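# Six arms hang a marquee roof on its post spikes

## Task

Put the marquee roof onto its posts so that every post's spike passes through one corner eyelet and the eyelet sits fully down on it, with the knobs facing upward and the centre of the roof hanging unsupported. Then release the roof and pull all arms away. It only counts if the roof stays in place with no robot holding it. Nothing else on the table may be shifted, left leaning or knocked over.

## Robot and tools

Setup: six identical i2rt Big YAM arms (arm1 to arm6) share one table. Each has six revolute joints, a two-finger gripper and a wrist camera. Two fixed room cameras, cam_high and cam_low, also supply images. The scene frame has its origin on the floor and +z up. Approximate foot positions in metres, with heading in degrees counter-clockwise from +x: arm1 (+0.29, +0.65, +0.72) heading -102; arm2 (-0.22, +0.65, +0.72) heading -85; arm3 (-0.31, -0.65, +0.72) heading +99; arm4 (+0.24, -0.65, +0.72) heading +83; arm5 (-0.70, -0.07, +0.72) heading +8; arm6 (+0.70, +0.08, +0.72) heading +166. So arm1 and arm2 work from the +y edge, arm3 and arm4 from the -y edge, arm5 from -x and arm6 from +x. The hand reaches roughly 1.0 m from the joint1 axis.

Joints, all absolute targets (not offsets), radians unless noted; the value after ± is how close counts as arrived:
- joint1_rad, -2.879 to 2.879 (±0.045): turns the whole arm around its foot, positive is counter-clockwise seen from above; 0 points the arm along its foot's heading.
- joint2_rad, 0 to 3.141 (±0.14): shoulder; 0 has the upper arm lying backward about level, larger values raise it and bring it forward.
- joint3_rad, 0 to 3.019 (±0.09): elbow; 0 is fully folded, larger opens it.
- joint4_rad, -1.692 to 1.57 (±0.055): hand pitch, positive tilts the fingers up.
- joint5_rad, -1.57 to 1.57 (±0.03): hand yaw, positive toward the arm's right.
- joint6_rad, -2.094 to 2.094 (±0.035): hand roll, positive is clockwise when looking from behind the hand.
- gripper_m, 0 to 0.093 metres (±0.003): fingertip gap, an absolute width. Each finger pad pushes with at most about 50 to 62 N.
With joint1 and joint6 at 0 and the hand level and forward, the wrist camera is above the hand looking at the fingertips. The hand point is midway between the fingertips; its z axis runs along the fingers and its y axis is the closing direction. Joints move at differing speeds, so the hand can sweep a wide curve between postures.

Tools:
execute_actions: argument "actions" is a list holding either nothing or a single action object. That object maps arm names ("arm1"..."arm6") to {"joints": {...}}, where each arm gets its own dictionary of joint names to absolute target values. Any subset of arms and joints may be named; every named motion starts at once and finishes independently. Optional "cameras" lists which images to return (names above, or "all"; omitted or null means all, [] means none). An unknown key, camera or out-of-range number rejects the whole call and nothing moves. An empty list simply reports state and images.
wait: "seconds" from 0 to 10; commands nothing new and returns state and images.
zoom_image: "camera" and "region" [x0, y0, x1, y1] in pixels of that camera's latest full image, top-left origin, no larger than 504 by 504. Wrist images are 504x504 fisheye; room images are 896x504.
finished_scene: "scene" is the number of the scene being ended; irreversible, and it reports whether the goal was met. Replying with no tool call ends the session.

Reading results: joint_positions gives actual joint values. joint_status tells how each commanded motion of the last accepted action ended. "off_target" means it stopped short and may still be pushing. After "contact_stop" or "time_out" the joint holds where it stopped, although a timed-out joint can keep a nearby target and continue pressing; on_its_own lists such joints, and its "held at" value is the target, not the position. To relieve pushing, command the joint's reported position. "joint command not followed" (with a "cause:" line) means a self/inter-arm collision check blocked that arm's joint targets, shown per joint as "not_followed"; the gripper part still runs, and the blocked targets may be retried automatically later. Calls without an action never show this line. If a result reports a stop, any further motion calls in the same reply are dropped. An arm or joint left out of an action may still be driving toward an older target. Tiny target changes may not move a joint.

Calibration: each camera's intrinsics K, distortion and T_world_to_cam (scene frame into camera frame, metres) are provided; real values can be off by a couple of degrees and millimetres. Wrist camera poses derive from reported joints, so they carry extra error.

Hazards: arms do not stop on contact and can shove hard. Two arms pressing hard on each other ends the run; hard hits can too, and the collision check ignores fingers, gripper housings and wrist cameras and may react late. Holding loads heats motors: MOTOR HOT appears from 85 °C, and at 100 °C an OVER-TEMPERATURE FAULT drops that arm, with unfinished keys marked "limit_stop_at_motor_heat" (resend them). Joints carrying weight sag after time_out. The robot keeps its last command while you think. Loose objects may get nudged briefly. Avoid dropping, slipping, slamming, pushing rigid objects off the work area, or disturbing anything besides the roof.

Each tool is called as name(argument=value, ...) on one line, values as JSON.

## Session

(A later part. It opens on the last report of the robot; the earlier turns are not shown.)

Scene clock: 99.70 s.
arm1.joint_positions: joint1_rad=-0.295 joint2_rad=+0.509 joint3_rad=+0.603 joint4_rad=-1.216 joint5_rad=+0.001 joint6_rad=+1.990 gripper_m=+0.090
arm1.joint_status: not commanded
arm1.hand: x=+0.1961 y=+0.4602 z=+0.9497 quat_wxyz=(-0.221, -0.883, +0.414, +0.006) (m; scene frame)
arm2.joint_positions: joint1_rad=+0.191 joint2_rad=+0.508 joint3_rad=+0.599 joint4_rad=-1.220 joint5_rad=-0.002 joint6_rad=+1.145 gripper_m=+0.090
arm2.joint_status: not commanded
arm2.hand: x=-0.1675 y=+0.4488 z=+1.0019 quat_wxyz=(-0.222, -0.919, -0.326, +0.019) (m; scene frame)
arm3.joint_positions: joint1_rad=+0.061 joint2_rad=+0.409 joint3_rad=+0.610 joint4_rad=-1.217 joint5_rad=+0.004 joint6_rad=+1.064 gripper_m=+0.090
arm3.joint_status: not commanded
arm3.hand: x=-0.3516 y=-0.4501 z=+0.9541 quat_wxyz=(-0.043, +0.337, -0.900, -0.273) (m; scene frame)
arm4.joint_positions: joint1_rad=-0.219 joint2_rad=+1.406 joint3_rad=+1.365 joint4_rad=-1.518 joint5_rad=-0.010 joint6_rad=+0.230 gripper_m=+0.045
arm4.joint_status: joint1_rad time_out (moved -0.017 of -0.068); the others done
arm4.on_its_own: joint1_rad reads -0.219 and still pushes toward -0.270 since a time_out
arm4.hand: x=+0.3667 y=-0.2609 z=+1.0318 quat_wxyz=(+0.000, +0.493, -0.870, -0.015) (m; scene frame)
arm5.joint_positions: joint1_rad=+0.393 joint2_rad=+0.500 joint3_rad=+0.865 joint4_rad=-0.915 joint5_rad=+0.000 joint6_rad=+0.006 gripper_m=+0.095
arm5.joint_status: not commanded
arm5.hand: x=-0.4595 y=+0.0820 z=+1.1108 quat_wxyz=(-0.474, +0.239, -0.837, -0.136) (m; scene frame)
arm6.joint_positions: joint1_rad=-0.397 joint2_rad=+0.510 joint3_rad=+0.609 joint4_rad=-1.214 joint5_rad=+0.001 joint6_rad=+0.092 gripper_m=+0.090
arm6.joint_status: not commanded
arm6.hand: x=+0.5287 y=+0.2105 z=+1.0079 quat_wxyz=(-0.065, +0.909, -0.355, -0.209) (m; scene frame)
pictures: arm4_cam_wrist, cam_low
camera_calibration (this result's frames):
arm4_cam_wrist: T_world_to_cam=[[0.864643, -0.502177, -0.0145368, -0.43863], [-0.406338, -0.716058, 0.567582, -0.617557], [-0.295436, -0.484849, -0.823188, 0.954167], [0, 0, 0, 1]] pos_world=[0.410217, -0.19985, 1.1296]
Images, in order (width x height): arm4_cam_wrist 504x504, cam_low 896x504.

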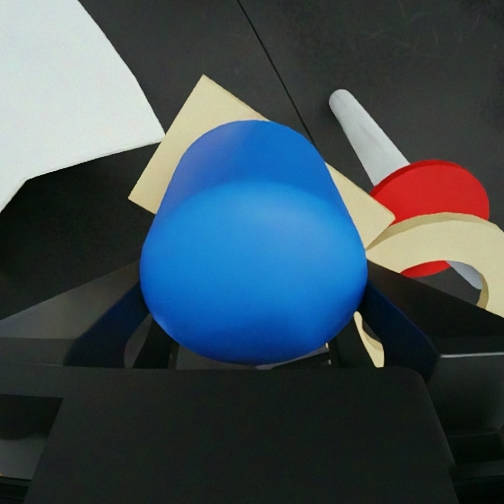

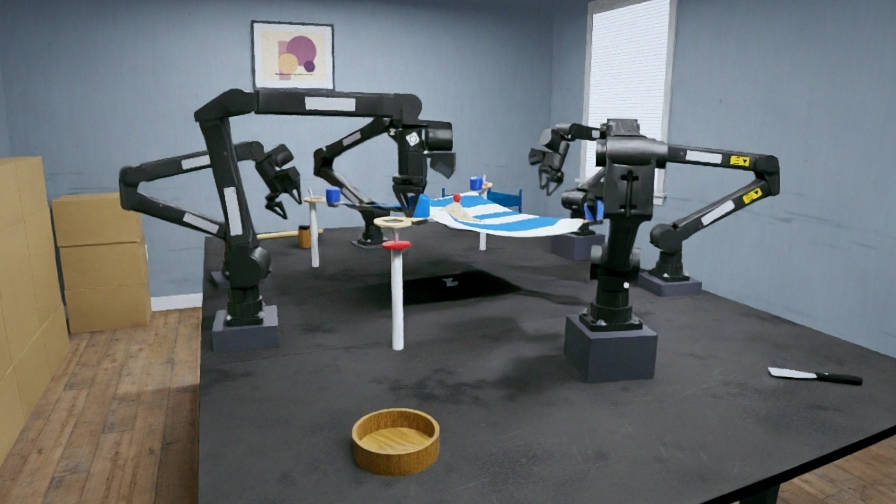

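execute_actions(actions=[{"arm4":{"joints":{"joint1_rad":-0.27,"joint2_rad":1.56,"joint3_rad":1.30,"joint4_rad":-1.35}}}], cameras=["arm4_cam_wrist","cam_low"])

Scene clock: 101.90 s.
arm1.joint_positions: joint1_rad=-0.295 joint2_rad=+0.509 joint3_rad=+0.603 joint4_rad=-1.216 joint5_rad=+0.001 joint6_rad=+1.990 gripper_m=+0.090
arm1.joint_status: not commanded
arm1.hand: x=+0.1961 y=+0.4602 z=+0.9497 quat_wxyz=(-0.221, -0.883, +0.414, +0.006) (m; scene frame)
arm2.joint_positions: joint1_rad=+0.191 joint2_rad=+0.508 joint3_rad=+0.599 joint4_rad=-1.220 joint5_rad=-0.002 joint6_rad=+1.145 gripper_m=+0.090
arm2.joint_status: not commanded
arm2.hand: x=-0.1675 y=+0.4488 z=+1.0019 quat_wxyz=(-0.222, -0.919, -0.326, +0.019) (m; scene frame)
arm3.joint_positions: joint1_rad=+0.061 joint2_rad=+0.409 joint3_rad=+0.610 joint4_rad=-1.217 joint5_rad=+0.004 joint6_rad=+1.064 gripper_m=+0.090
arm3.joint_status: not commanded
arm3.hand: x=-0.3516 y=-0.4501 z=+0.9541 quat_wxyz=(-0.043, +0.337, -0.900, -0.273) (m; scene frame)
arm4.joint_positions: joint1_rad=-0.224 joint2_rad=+1.492 joint3_rad=+1.333 joint4_rad=-1.416 joint5_rad=+0.009 joint6_rad=+0.249 gripper_m=+0.045
arm4.joint_status: joint1_rad time_out (moved -0.005 of -0.051); joint4_rad time_out (moved +0.103 of +0.168); the others done
arm4.on_its_own: joint1_rad reads -0.224 and still pushes toward -0.270 since a time_out; joint4_rad reads -1.416 and still pushes toward -1.350 since a time_out
arm4.hand: x=+0.3787 y=-0.2384 z=+0.9851 quat_wxyz=(+0.000, +0.483, -0.876, -0.003) (m; scene frame)
arm5.joint_positions: joint1_rad=+0.393 joint2_rad=+0.500 joint3_rad=+0.865 joint4_rad=-0.915 joint5_rad=+0.000 joint6_rad=+0.006 gripper_m=+0.095
arm5.joint_status: not commanded
arm5.hand: x=-0.4595 y=+0.0820 z=+1.1108 quat_wxyz=(-0.474, +0.239, -0.837, -0.136) (m; scene frame)
arm6.joint_positions: joint1_rad=-0.397 joint2_rad=+0.510 joint3_rad=+0.609 joint4_rad=-1.214 joint5_rad=+0.001 joint6_rad=+0.092 gripper_m=+0.090
arm6.joint_status: not commanded
arm6.hand: x=+0.5287 y=+0.2105 z=+1.0079 quat_wxyz=(-0.065, +0.909, -0.355, -0.209) (m; scene frame)
pictures: arm4_cam_wrist, cam_low
camera_calibration (this result's frames):
arm4_cam_wrist: T_world_to_cam=[[0.852764, -0.522255, 0.00662373, -0.459461], [-0.429787, -0.69446, 0.577069, -0.56538], [-0.296777, -0.49495, -0.816669, 0.921913], [0, 0, 0, 1]] pos_world=[0.422422, -0.176288, 1.0822]
Images, in order (width x height): arm4_cam_wrist 504x504, cam_low 896x504.

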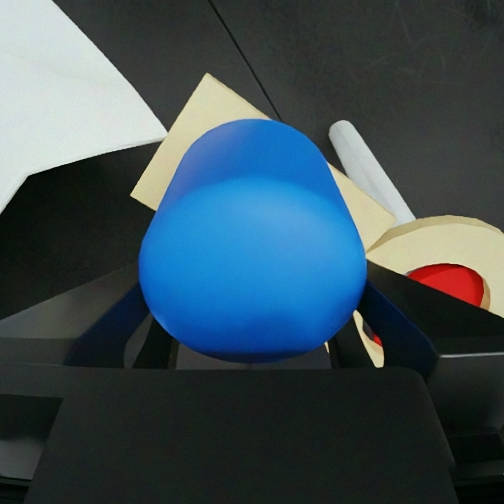

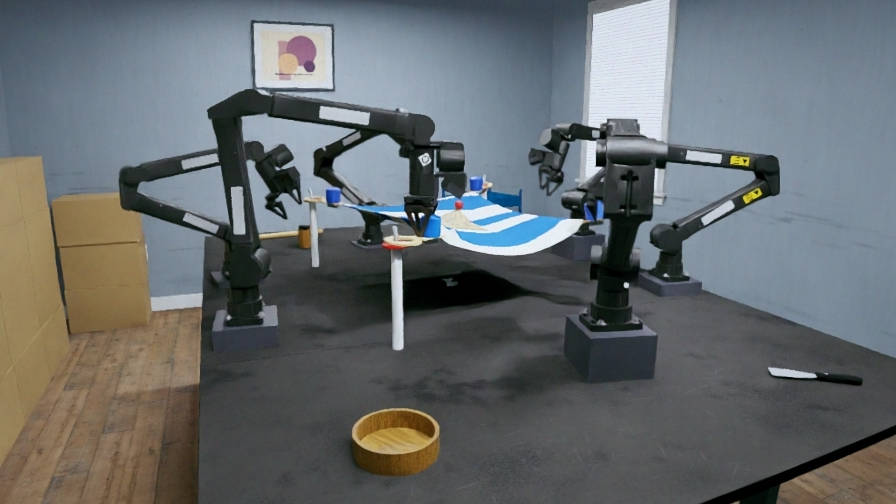

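Threaded. Lower slightly more.

execute_actions(actions=[{"arm4":{"joints":{"joint1_rad":-0.224,"joint2_rad":1.62,"joint3_rad":1.33,"joint4_rad":-1.40}}}], cameras=["cam_low"])

zoom_image(camera="cam_low", region=[300,160,560,300])

Scene clock: 102.70 s.
arm1.joint_positions: joint1_rad=-0.295 joint2_rad=+0.509 joint3_rad=+0.603 joint4_rad=-1.216 joint5_rad=+0.001 joint6_rad=+1.990 gripper_m=+0.090
arm1.joint_status: not commanded
arm1.hand: x=+0.1961 y=+0.4602 z=+0.9497 quat_wxyz=(-0.221, -0.883, +0.414, +0.006) (m; scene frame)
arm2.joint_positions: joint1_rad=+0.191 joint2_rad=+0.508 joint3_rad=+0.599 joint4_rad=-1.220 joint5_rad=-0.002 joint6_rad=+1.145 gripper_m=+0.090
arm2.joint_status: not commanded
arm2.hand: x=-0.1675 y=+0.4488 z=+1.0019 quat_wxyz=(-0.222, -0.919, -0.326, +0.019) (m; scene frame)
arm3.joint_positions: joint1_rad=+0.061 joint2_rad=+0.409 joint3_rad=+0.610 joint4_rad=-1.217 joint5_rad=+0.004 joint6_rad=+1.064 gripper_m=+0.090
arm3.joint_status: not commanded
arm3.hand: x=-0.3516 y=-0.4501 z=+0.9541 quat_wxyz=(-0.043, +0.337, -0.900, -0.273) (m; scene frame)
arm4.joint_positions: joint1_rad=-0.215 joint2_rad=+1.512 joint3_rad=+1.344 joint4_rad=-1.438 joint5_rad=+0.027 joint6_rad=+0.249 gripper_m=+0.045
arm4.joint_status: all done
arm4.hand: x=+0.3776 y=-0.2387 z=+0.9807 quat_wxyz=(+0.005, +0.487, -0.873, +0.014) (m; scene frame)
arm5.joint_positions: joint1_rad=+0.393 joint2_rad=+0.500 joint3_rad=+0.865 joint4_rad=-0.915 joint5_rad=+0.000 joint6_rad=+0.006 gripper_m=+0.095
arm5.joint_status: not commanded
arm5.hand: x=-0.4595 y=+0.0820 z=+1.1108 quat_wxyz=(-0.474, +0.239, -0.837, -0.136) (m; scene frame)
arm6.joint_positions: joint1_rad=-0.397 joint2_rad=+0.510 joint3_rad=+0.609 joint4_rad=-1.214 joint5_rad=+0.001 joint6_rad=+0.092 gripper_m=+0.090
arm6.joint_status: not commanded
arm6.hand: x=+0.5287 y=+0.2105 z=+1.0079 quat_wxyz=(-0.065, +0.909, -0.355, -0.209) (m; scene frame)
pictures: cam_low
Images, in order (width x height): cam_low 896x504.

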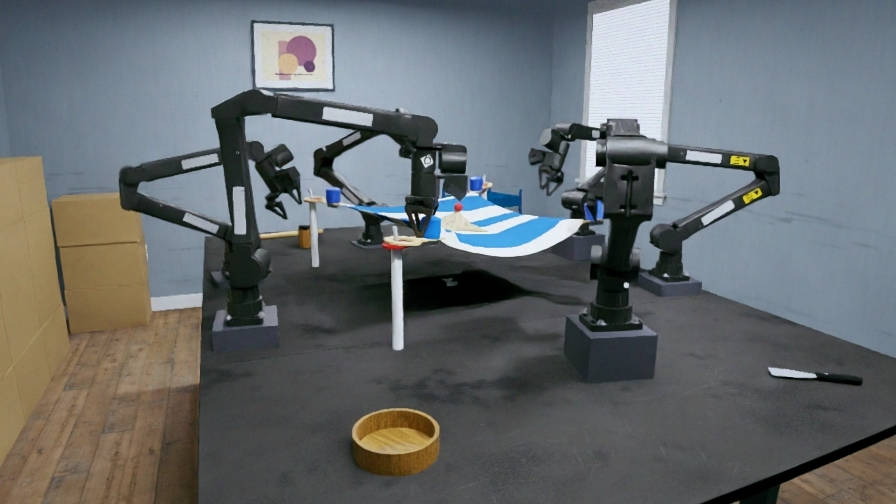

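Region (300, 160, 560, 300) of cam_low's 896x504 image, scaled by 1.938, with more detail than that image has; it fills the top 271 rows of this view, and the rest is white.

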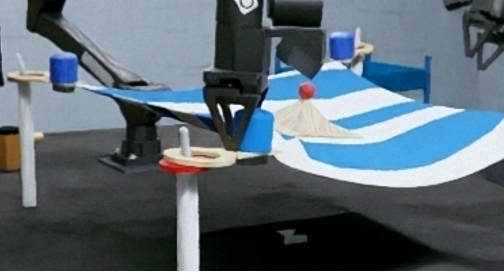

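It's seated on the disc. Release.

execute_actions(actions=[{"arm4":{"joints":{"joint2_rad":1.51,"joint4_rad":-1.44,"gripper_m":0.09}}}], cameras=[])

execute_actions(actions=[{"arm4":{"joints":{"joint2_rad":1.2,"joint3_rad":1.4,"joint4_rad":-1.6}}}], cameras=[])

execute_actions(actions=[{"arm4":{"joints":{"joint1_rad":0,"joint2_rad":0.4,"joint3_rad":0.6,"joint4_rad":-1.2}}}], cameras=["cam_low","cam_high"])

Scene clock: 103.70 s.
arm1.joint_positions: joint1_rad=-0.295 joint2_rad=+0.509 joint3_rad=+0.603 joint4_rad=-1.216 joint5_rad=+0.001 joint6_rad=+1.990 gripper_m=+0.090
arm1.joint_status: not commanded
arm1.hand: x=+0.1961 y=+0.4602 z=+0.9497 quat_wxyz=(-0.221, -0.883, +0.414, +0.006) (m; scene frame)
arm2.joint_positions: joint1_rad=+0.191 joint2_rad=+0.508 joint3_rad=+0.599 joint4_rad=-1.220 joint5_rad=-0.002 joint6_rad=+1.145 gripper_m=+0.090
arm2.joint_status: not commanded
arm2.hand: x=-0.1675 y=+0.4488 z=+1.0019 quat_wxyz=(-0.222, -0.919, -0.326, +0.019) (m; scene frame)
arm3.joint_positions: joint1_rad=+0.061 joint2_rad=+0.409 joint3_rad=+0.610 joint4_rad=-1.217 joint5_rad=+0.004 joint6_rad=+1.064 gripper_m=+0.090
arm3.joint_status: not commanded
arm3.hand: x=-0.3516 y=-0.4501 z=+0.9541 quat_wxyz=(-0.043, +0.337, -0.900, -0.273) (m; scene frame)
arm4.joint_positions: joint1_rad=-0.214 joint2_rad=+1.509 joint3_rad=+1.338 joint4_rad=-1.448 joint5_rad=+0.000 joint6_rad=+0.237 gripper_m=+0.090
arm4.joint_status: all done
arm4.hand: x=+0.3718 y=-0.2415 z=+0.9804 quat_wxyz=(+0.019, +0.492, -0.870, +0.009) (m; scene frame)
arm5.joint_positions: joint1_rad=+0.393 joint2_rad=+0.500 joint3_rad=+0.865 joint4_rad=-0.915 joint5_rad=+0.000 joint6_rad=+0.006 gripper_m=+0.095
arm5.joint_status: not commanded
arm5.hand: x=-0.4595 y=+0.0820 z=+1.1108 quat_wxyz=(-0.474, +0.239, -0.837, -0.136) (m; scene frame)
arm6.joint_positions: joint1_rad=-0.397 joint2_rad=+0.510 joint3_rad=+0.609 joint4_rad=-1.214 joint5_rad=+0.001 joint6_rad=+0.092 gripper_m=+0.090
arm6.joint_status: not commanded
arm6.hand: x=+0.5287 y=+0.2105 z=+1.0079 quat_wxyz=(-0.065, +0.909, -0.355, -0.209) (m; scene frame)
pictures: none
No camera images: the call's "cameras" was empty. Leave "cameras" out to get every camera's image.

Scene clock: 105.00 s.
arm1.joint_positions: joint1_rad=-0.295 joint2_rad=+0.509 joint3_rad=+0.603 joint4_rad=-1.216 joint5_rad=+0.001 joint6_rad=+1.990 gripper_m=+0.090
arm1.joint_status: not commanded
arm1.hand: x=+0.1961 y=+0.4602 z=+0.9497 quat_wxyz=(-0.221, -0.883, +0.414, +0.006) (m; scene frame)
arm2.joint_positions: joint1_rad=+0.191 joint2_rad=+0.508 joint3_rad=+0.599 joint4_rad=-1.220 joint5_rad=-0.002 joint6_rad=+1.145 gripper_m=+0.090
arm2.joint_status: not commanded
arm2.hand: x=-0.1675 y=+0.4488 z=+1.0019 quat_wxyz=(-0.222, -0.919, -0.326, +0.019) (m; scene frame)
arm3.joint_positions: joint1_rad=+0.061 joint2_rad=+0.409 joint3_rad=+0.610 joint4_rad=-1.217 joint5_rad=+0.004 joint6_rad=+1.064 gripper_m=+0.090
arm3.joint_status: not commanded
arm3.hand: x=-0.3516 y=-0.4501 z=+0.9541 quat_wxyz=(-0.043, +0.337, -0.900, -0.273) (m; scene frame)
arm4.joint_positions: joint1_rad=-0.214 joint2_rad=+1.189 joint3_rad=+1.373 joint4_rad=-1.591 joint5_rad=-0.003 joint6_rad=+0.239 gripper_m=+0.090
arm4.joint_status: all done
arm4.hand: x=+0.3511 y=-0.3112 z=+1.1119 quat_wxyz=(-0.057, +0.489, -0.868, -0.065) (m; scene frame)
arm5.joint_positions: joint1_rad=+0.393 joint2_rad=+0.500 joint3_rad=+0.865 joint4_rad=-0.915 joint5_rad=+0.000 joint6_rad=+0.006 gripper_m=+0.095
arm5.joint_status: not commanded
arm5.hand: x=-0.4595 y=+0.0820 z=+1.1108 quat_wxyz=(-0.474, +0.239, -0.837, -0.136) (m; scene frame)
arm6.joint_positions: joint1_rad=-0.397 joint2_rad=+0.510 joint3_rad=+0.609 joint4_rad=-1.214 joint5_rad=+0.001 joint6_rad=+0.092 gripper_m=+0.090
arm6.joint_status: not commanded
arm6.hand: x=+0.5287 y=+0.2105 z=+1.0079 quat_wxyz=(-0.065, +0.909, -0.355, -0.209) (m; scene frame)
pictures: none
No camera images: the call's "cameras" was empty. Leave "cameras" out to get every camera's image.

Scene clock: 106.47 s.
arm1.joint_positions: joint1_rad=-0.295 joint2_rad=+0.509 joint3_rad=+0.603 joint4_rad=-1.216 joint5_rad=+0.001 joint6_rad=+1.990 gripper_m=+0.090
arm1.joint_status: not commanded
arm1.hand: x=+0.1961 y=+0.4602 z=+0.9497 quat_wxyz=(-0.221, -0.883, +0.414, +0.006) (m; scene frame)
arm2.joint_positions: joint1_rad=+0.191 joint2_rad=+0.508 joint3_rad=+0.599 joint4_rad=-1.220 joint5_rad=-0.002 joint6_rad=+1.145 gripper_m=+0.090
arm2.joint_status: not commanded
arm2.hand: x=-0.1675 y=+0.4488 z=+1.0019 quat_wxyz=(-0.222, -0.919, -0.326, +0.019) (m; scene frame)
arm3.joint_positions: joint1_rad=+0.061 joint2_rad=+0.409 joint3_rad=+0.610 joint4_rad=-1.217 joint5_rad=+0.004 joint6_rad=+1.064 gripper_m=+0.090
arm3.joint_status: not commanded
arm3.hand: x=-0.3516 y=-0.4501 z=+0.9541 quat_wxyz=(-0.043, +0.337, -0.900, -0.273) (m; scene frame)
arm4.joint_positions: joint1_rad=-0.002 joint2_rad=+0.410 joint3_rad=+0.606 joint4_rad=-1.216 joint5_rad=-0.001 joint6_rad=+0.239 gripper_m=+0.090
arm4.joint_status: all done
arm4.hand: x=+0.2614 y=-0.4485 z=+0.9853 quat_wxyz=(-0.177, +0.557, -0.783, -0.214) (m; scene frame)
arm5.joint_positions: joint1_rad=+0.393 joint2_rad=+0.500 joint3_rad=+0.865 joint4_rad=-0.915 joint5_rad=+0.000 joint6_rad=+0.006 gripper_m=+0.095
arm5.joint_status: not commanded
arm5.hand: x=-0.4595 y=+0.0820 z=+1.1108 quat_wxyz=(-0.474, +0.239, -0.837, -0.136) (m; scene frame)
arm6.joint_positions: joint1_rad=-0.397 joint2_rad=+0.510 joint3_rad=+0.609 joint4_rad=-1.214 joint5_rad=+0.001 joint6_rad=+0.092 gripper_m=+0.090
arm6.joint_status: not commanded
arm6.hand: x=+0.5287 y=+0.2105 z=+1.0079 quat_wxyz=(-0.065, +0.909, -0.355, -0.209) (m; scene frame)
pictures: cam_high, cam_low
Images, in order (width x height): cam_high 896x504, cam_low 896x504.

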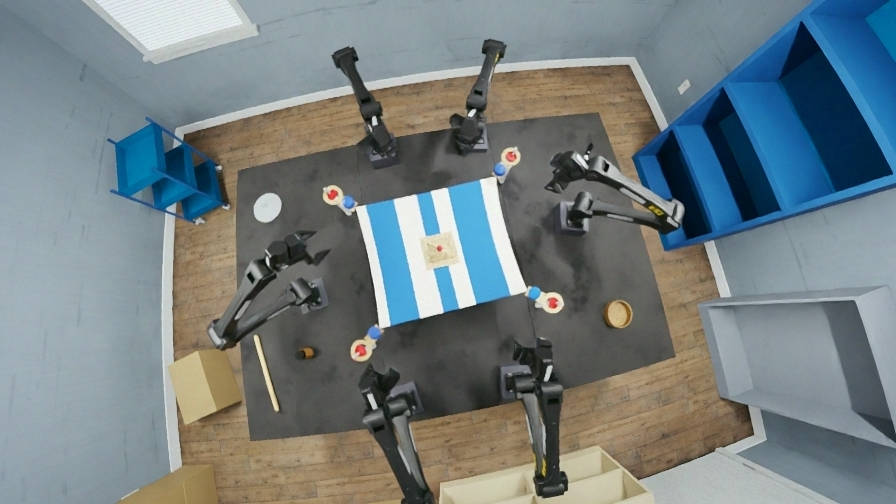

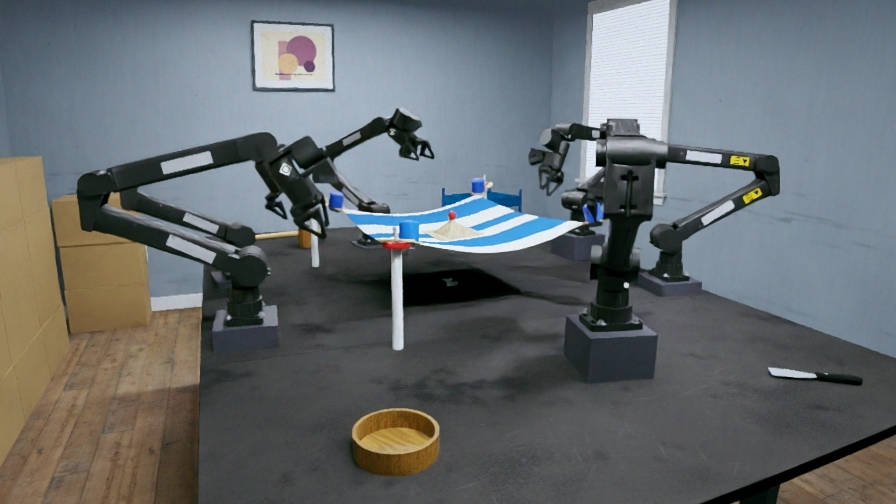

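finished_scene(scene=1)

The scene is finished: the task was done.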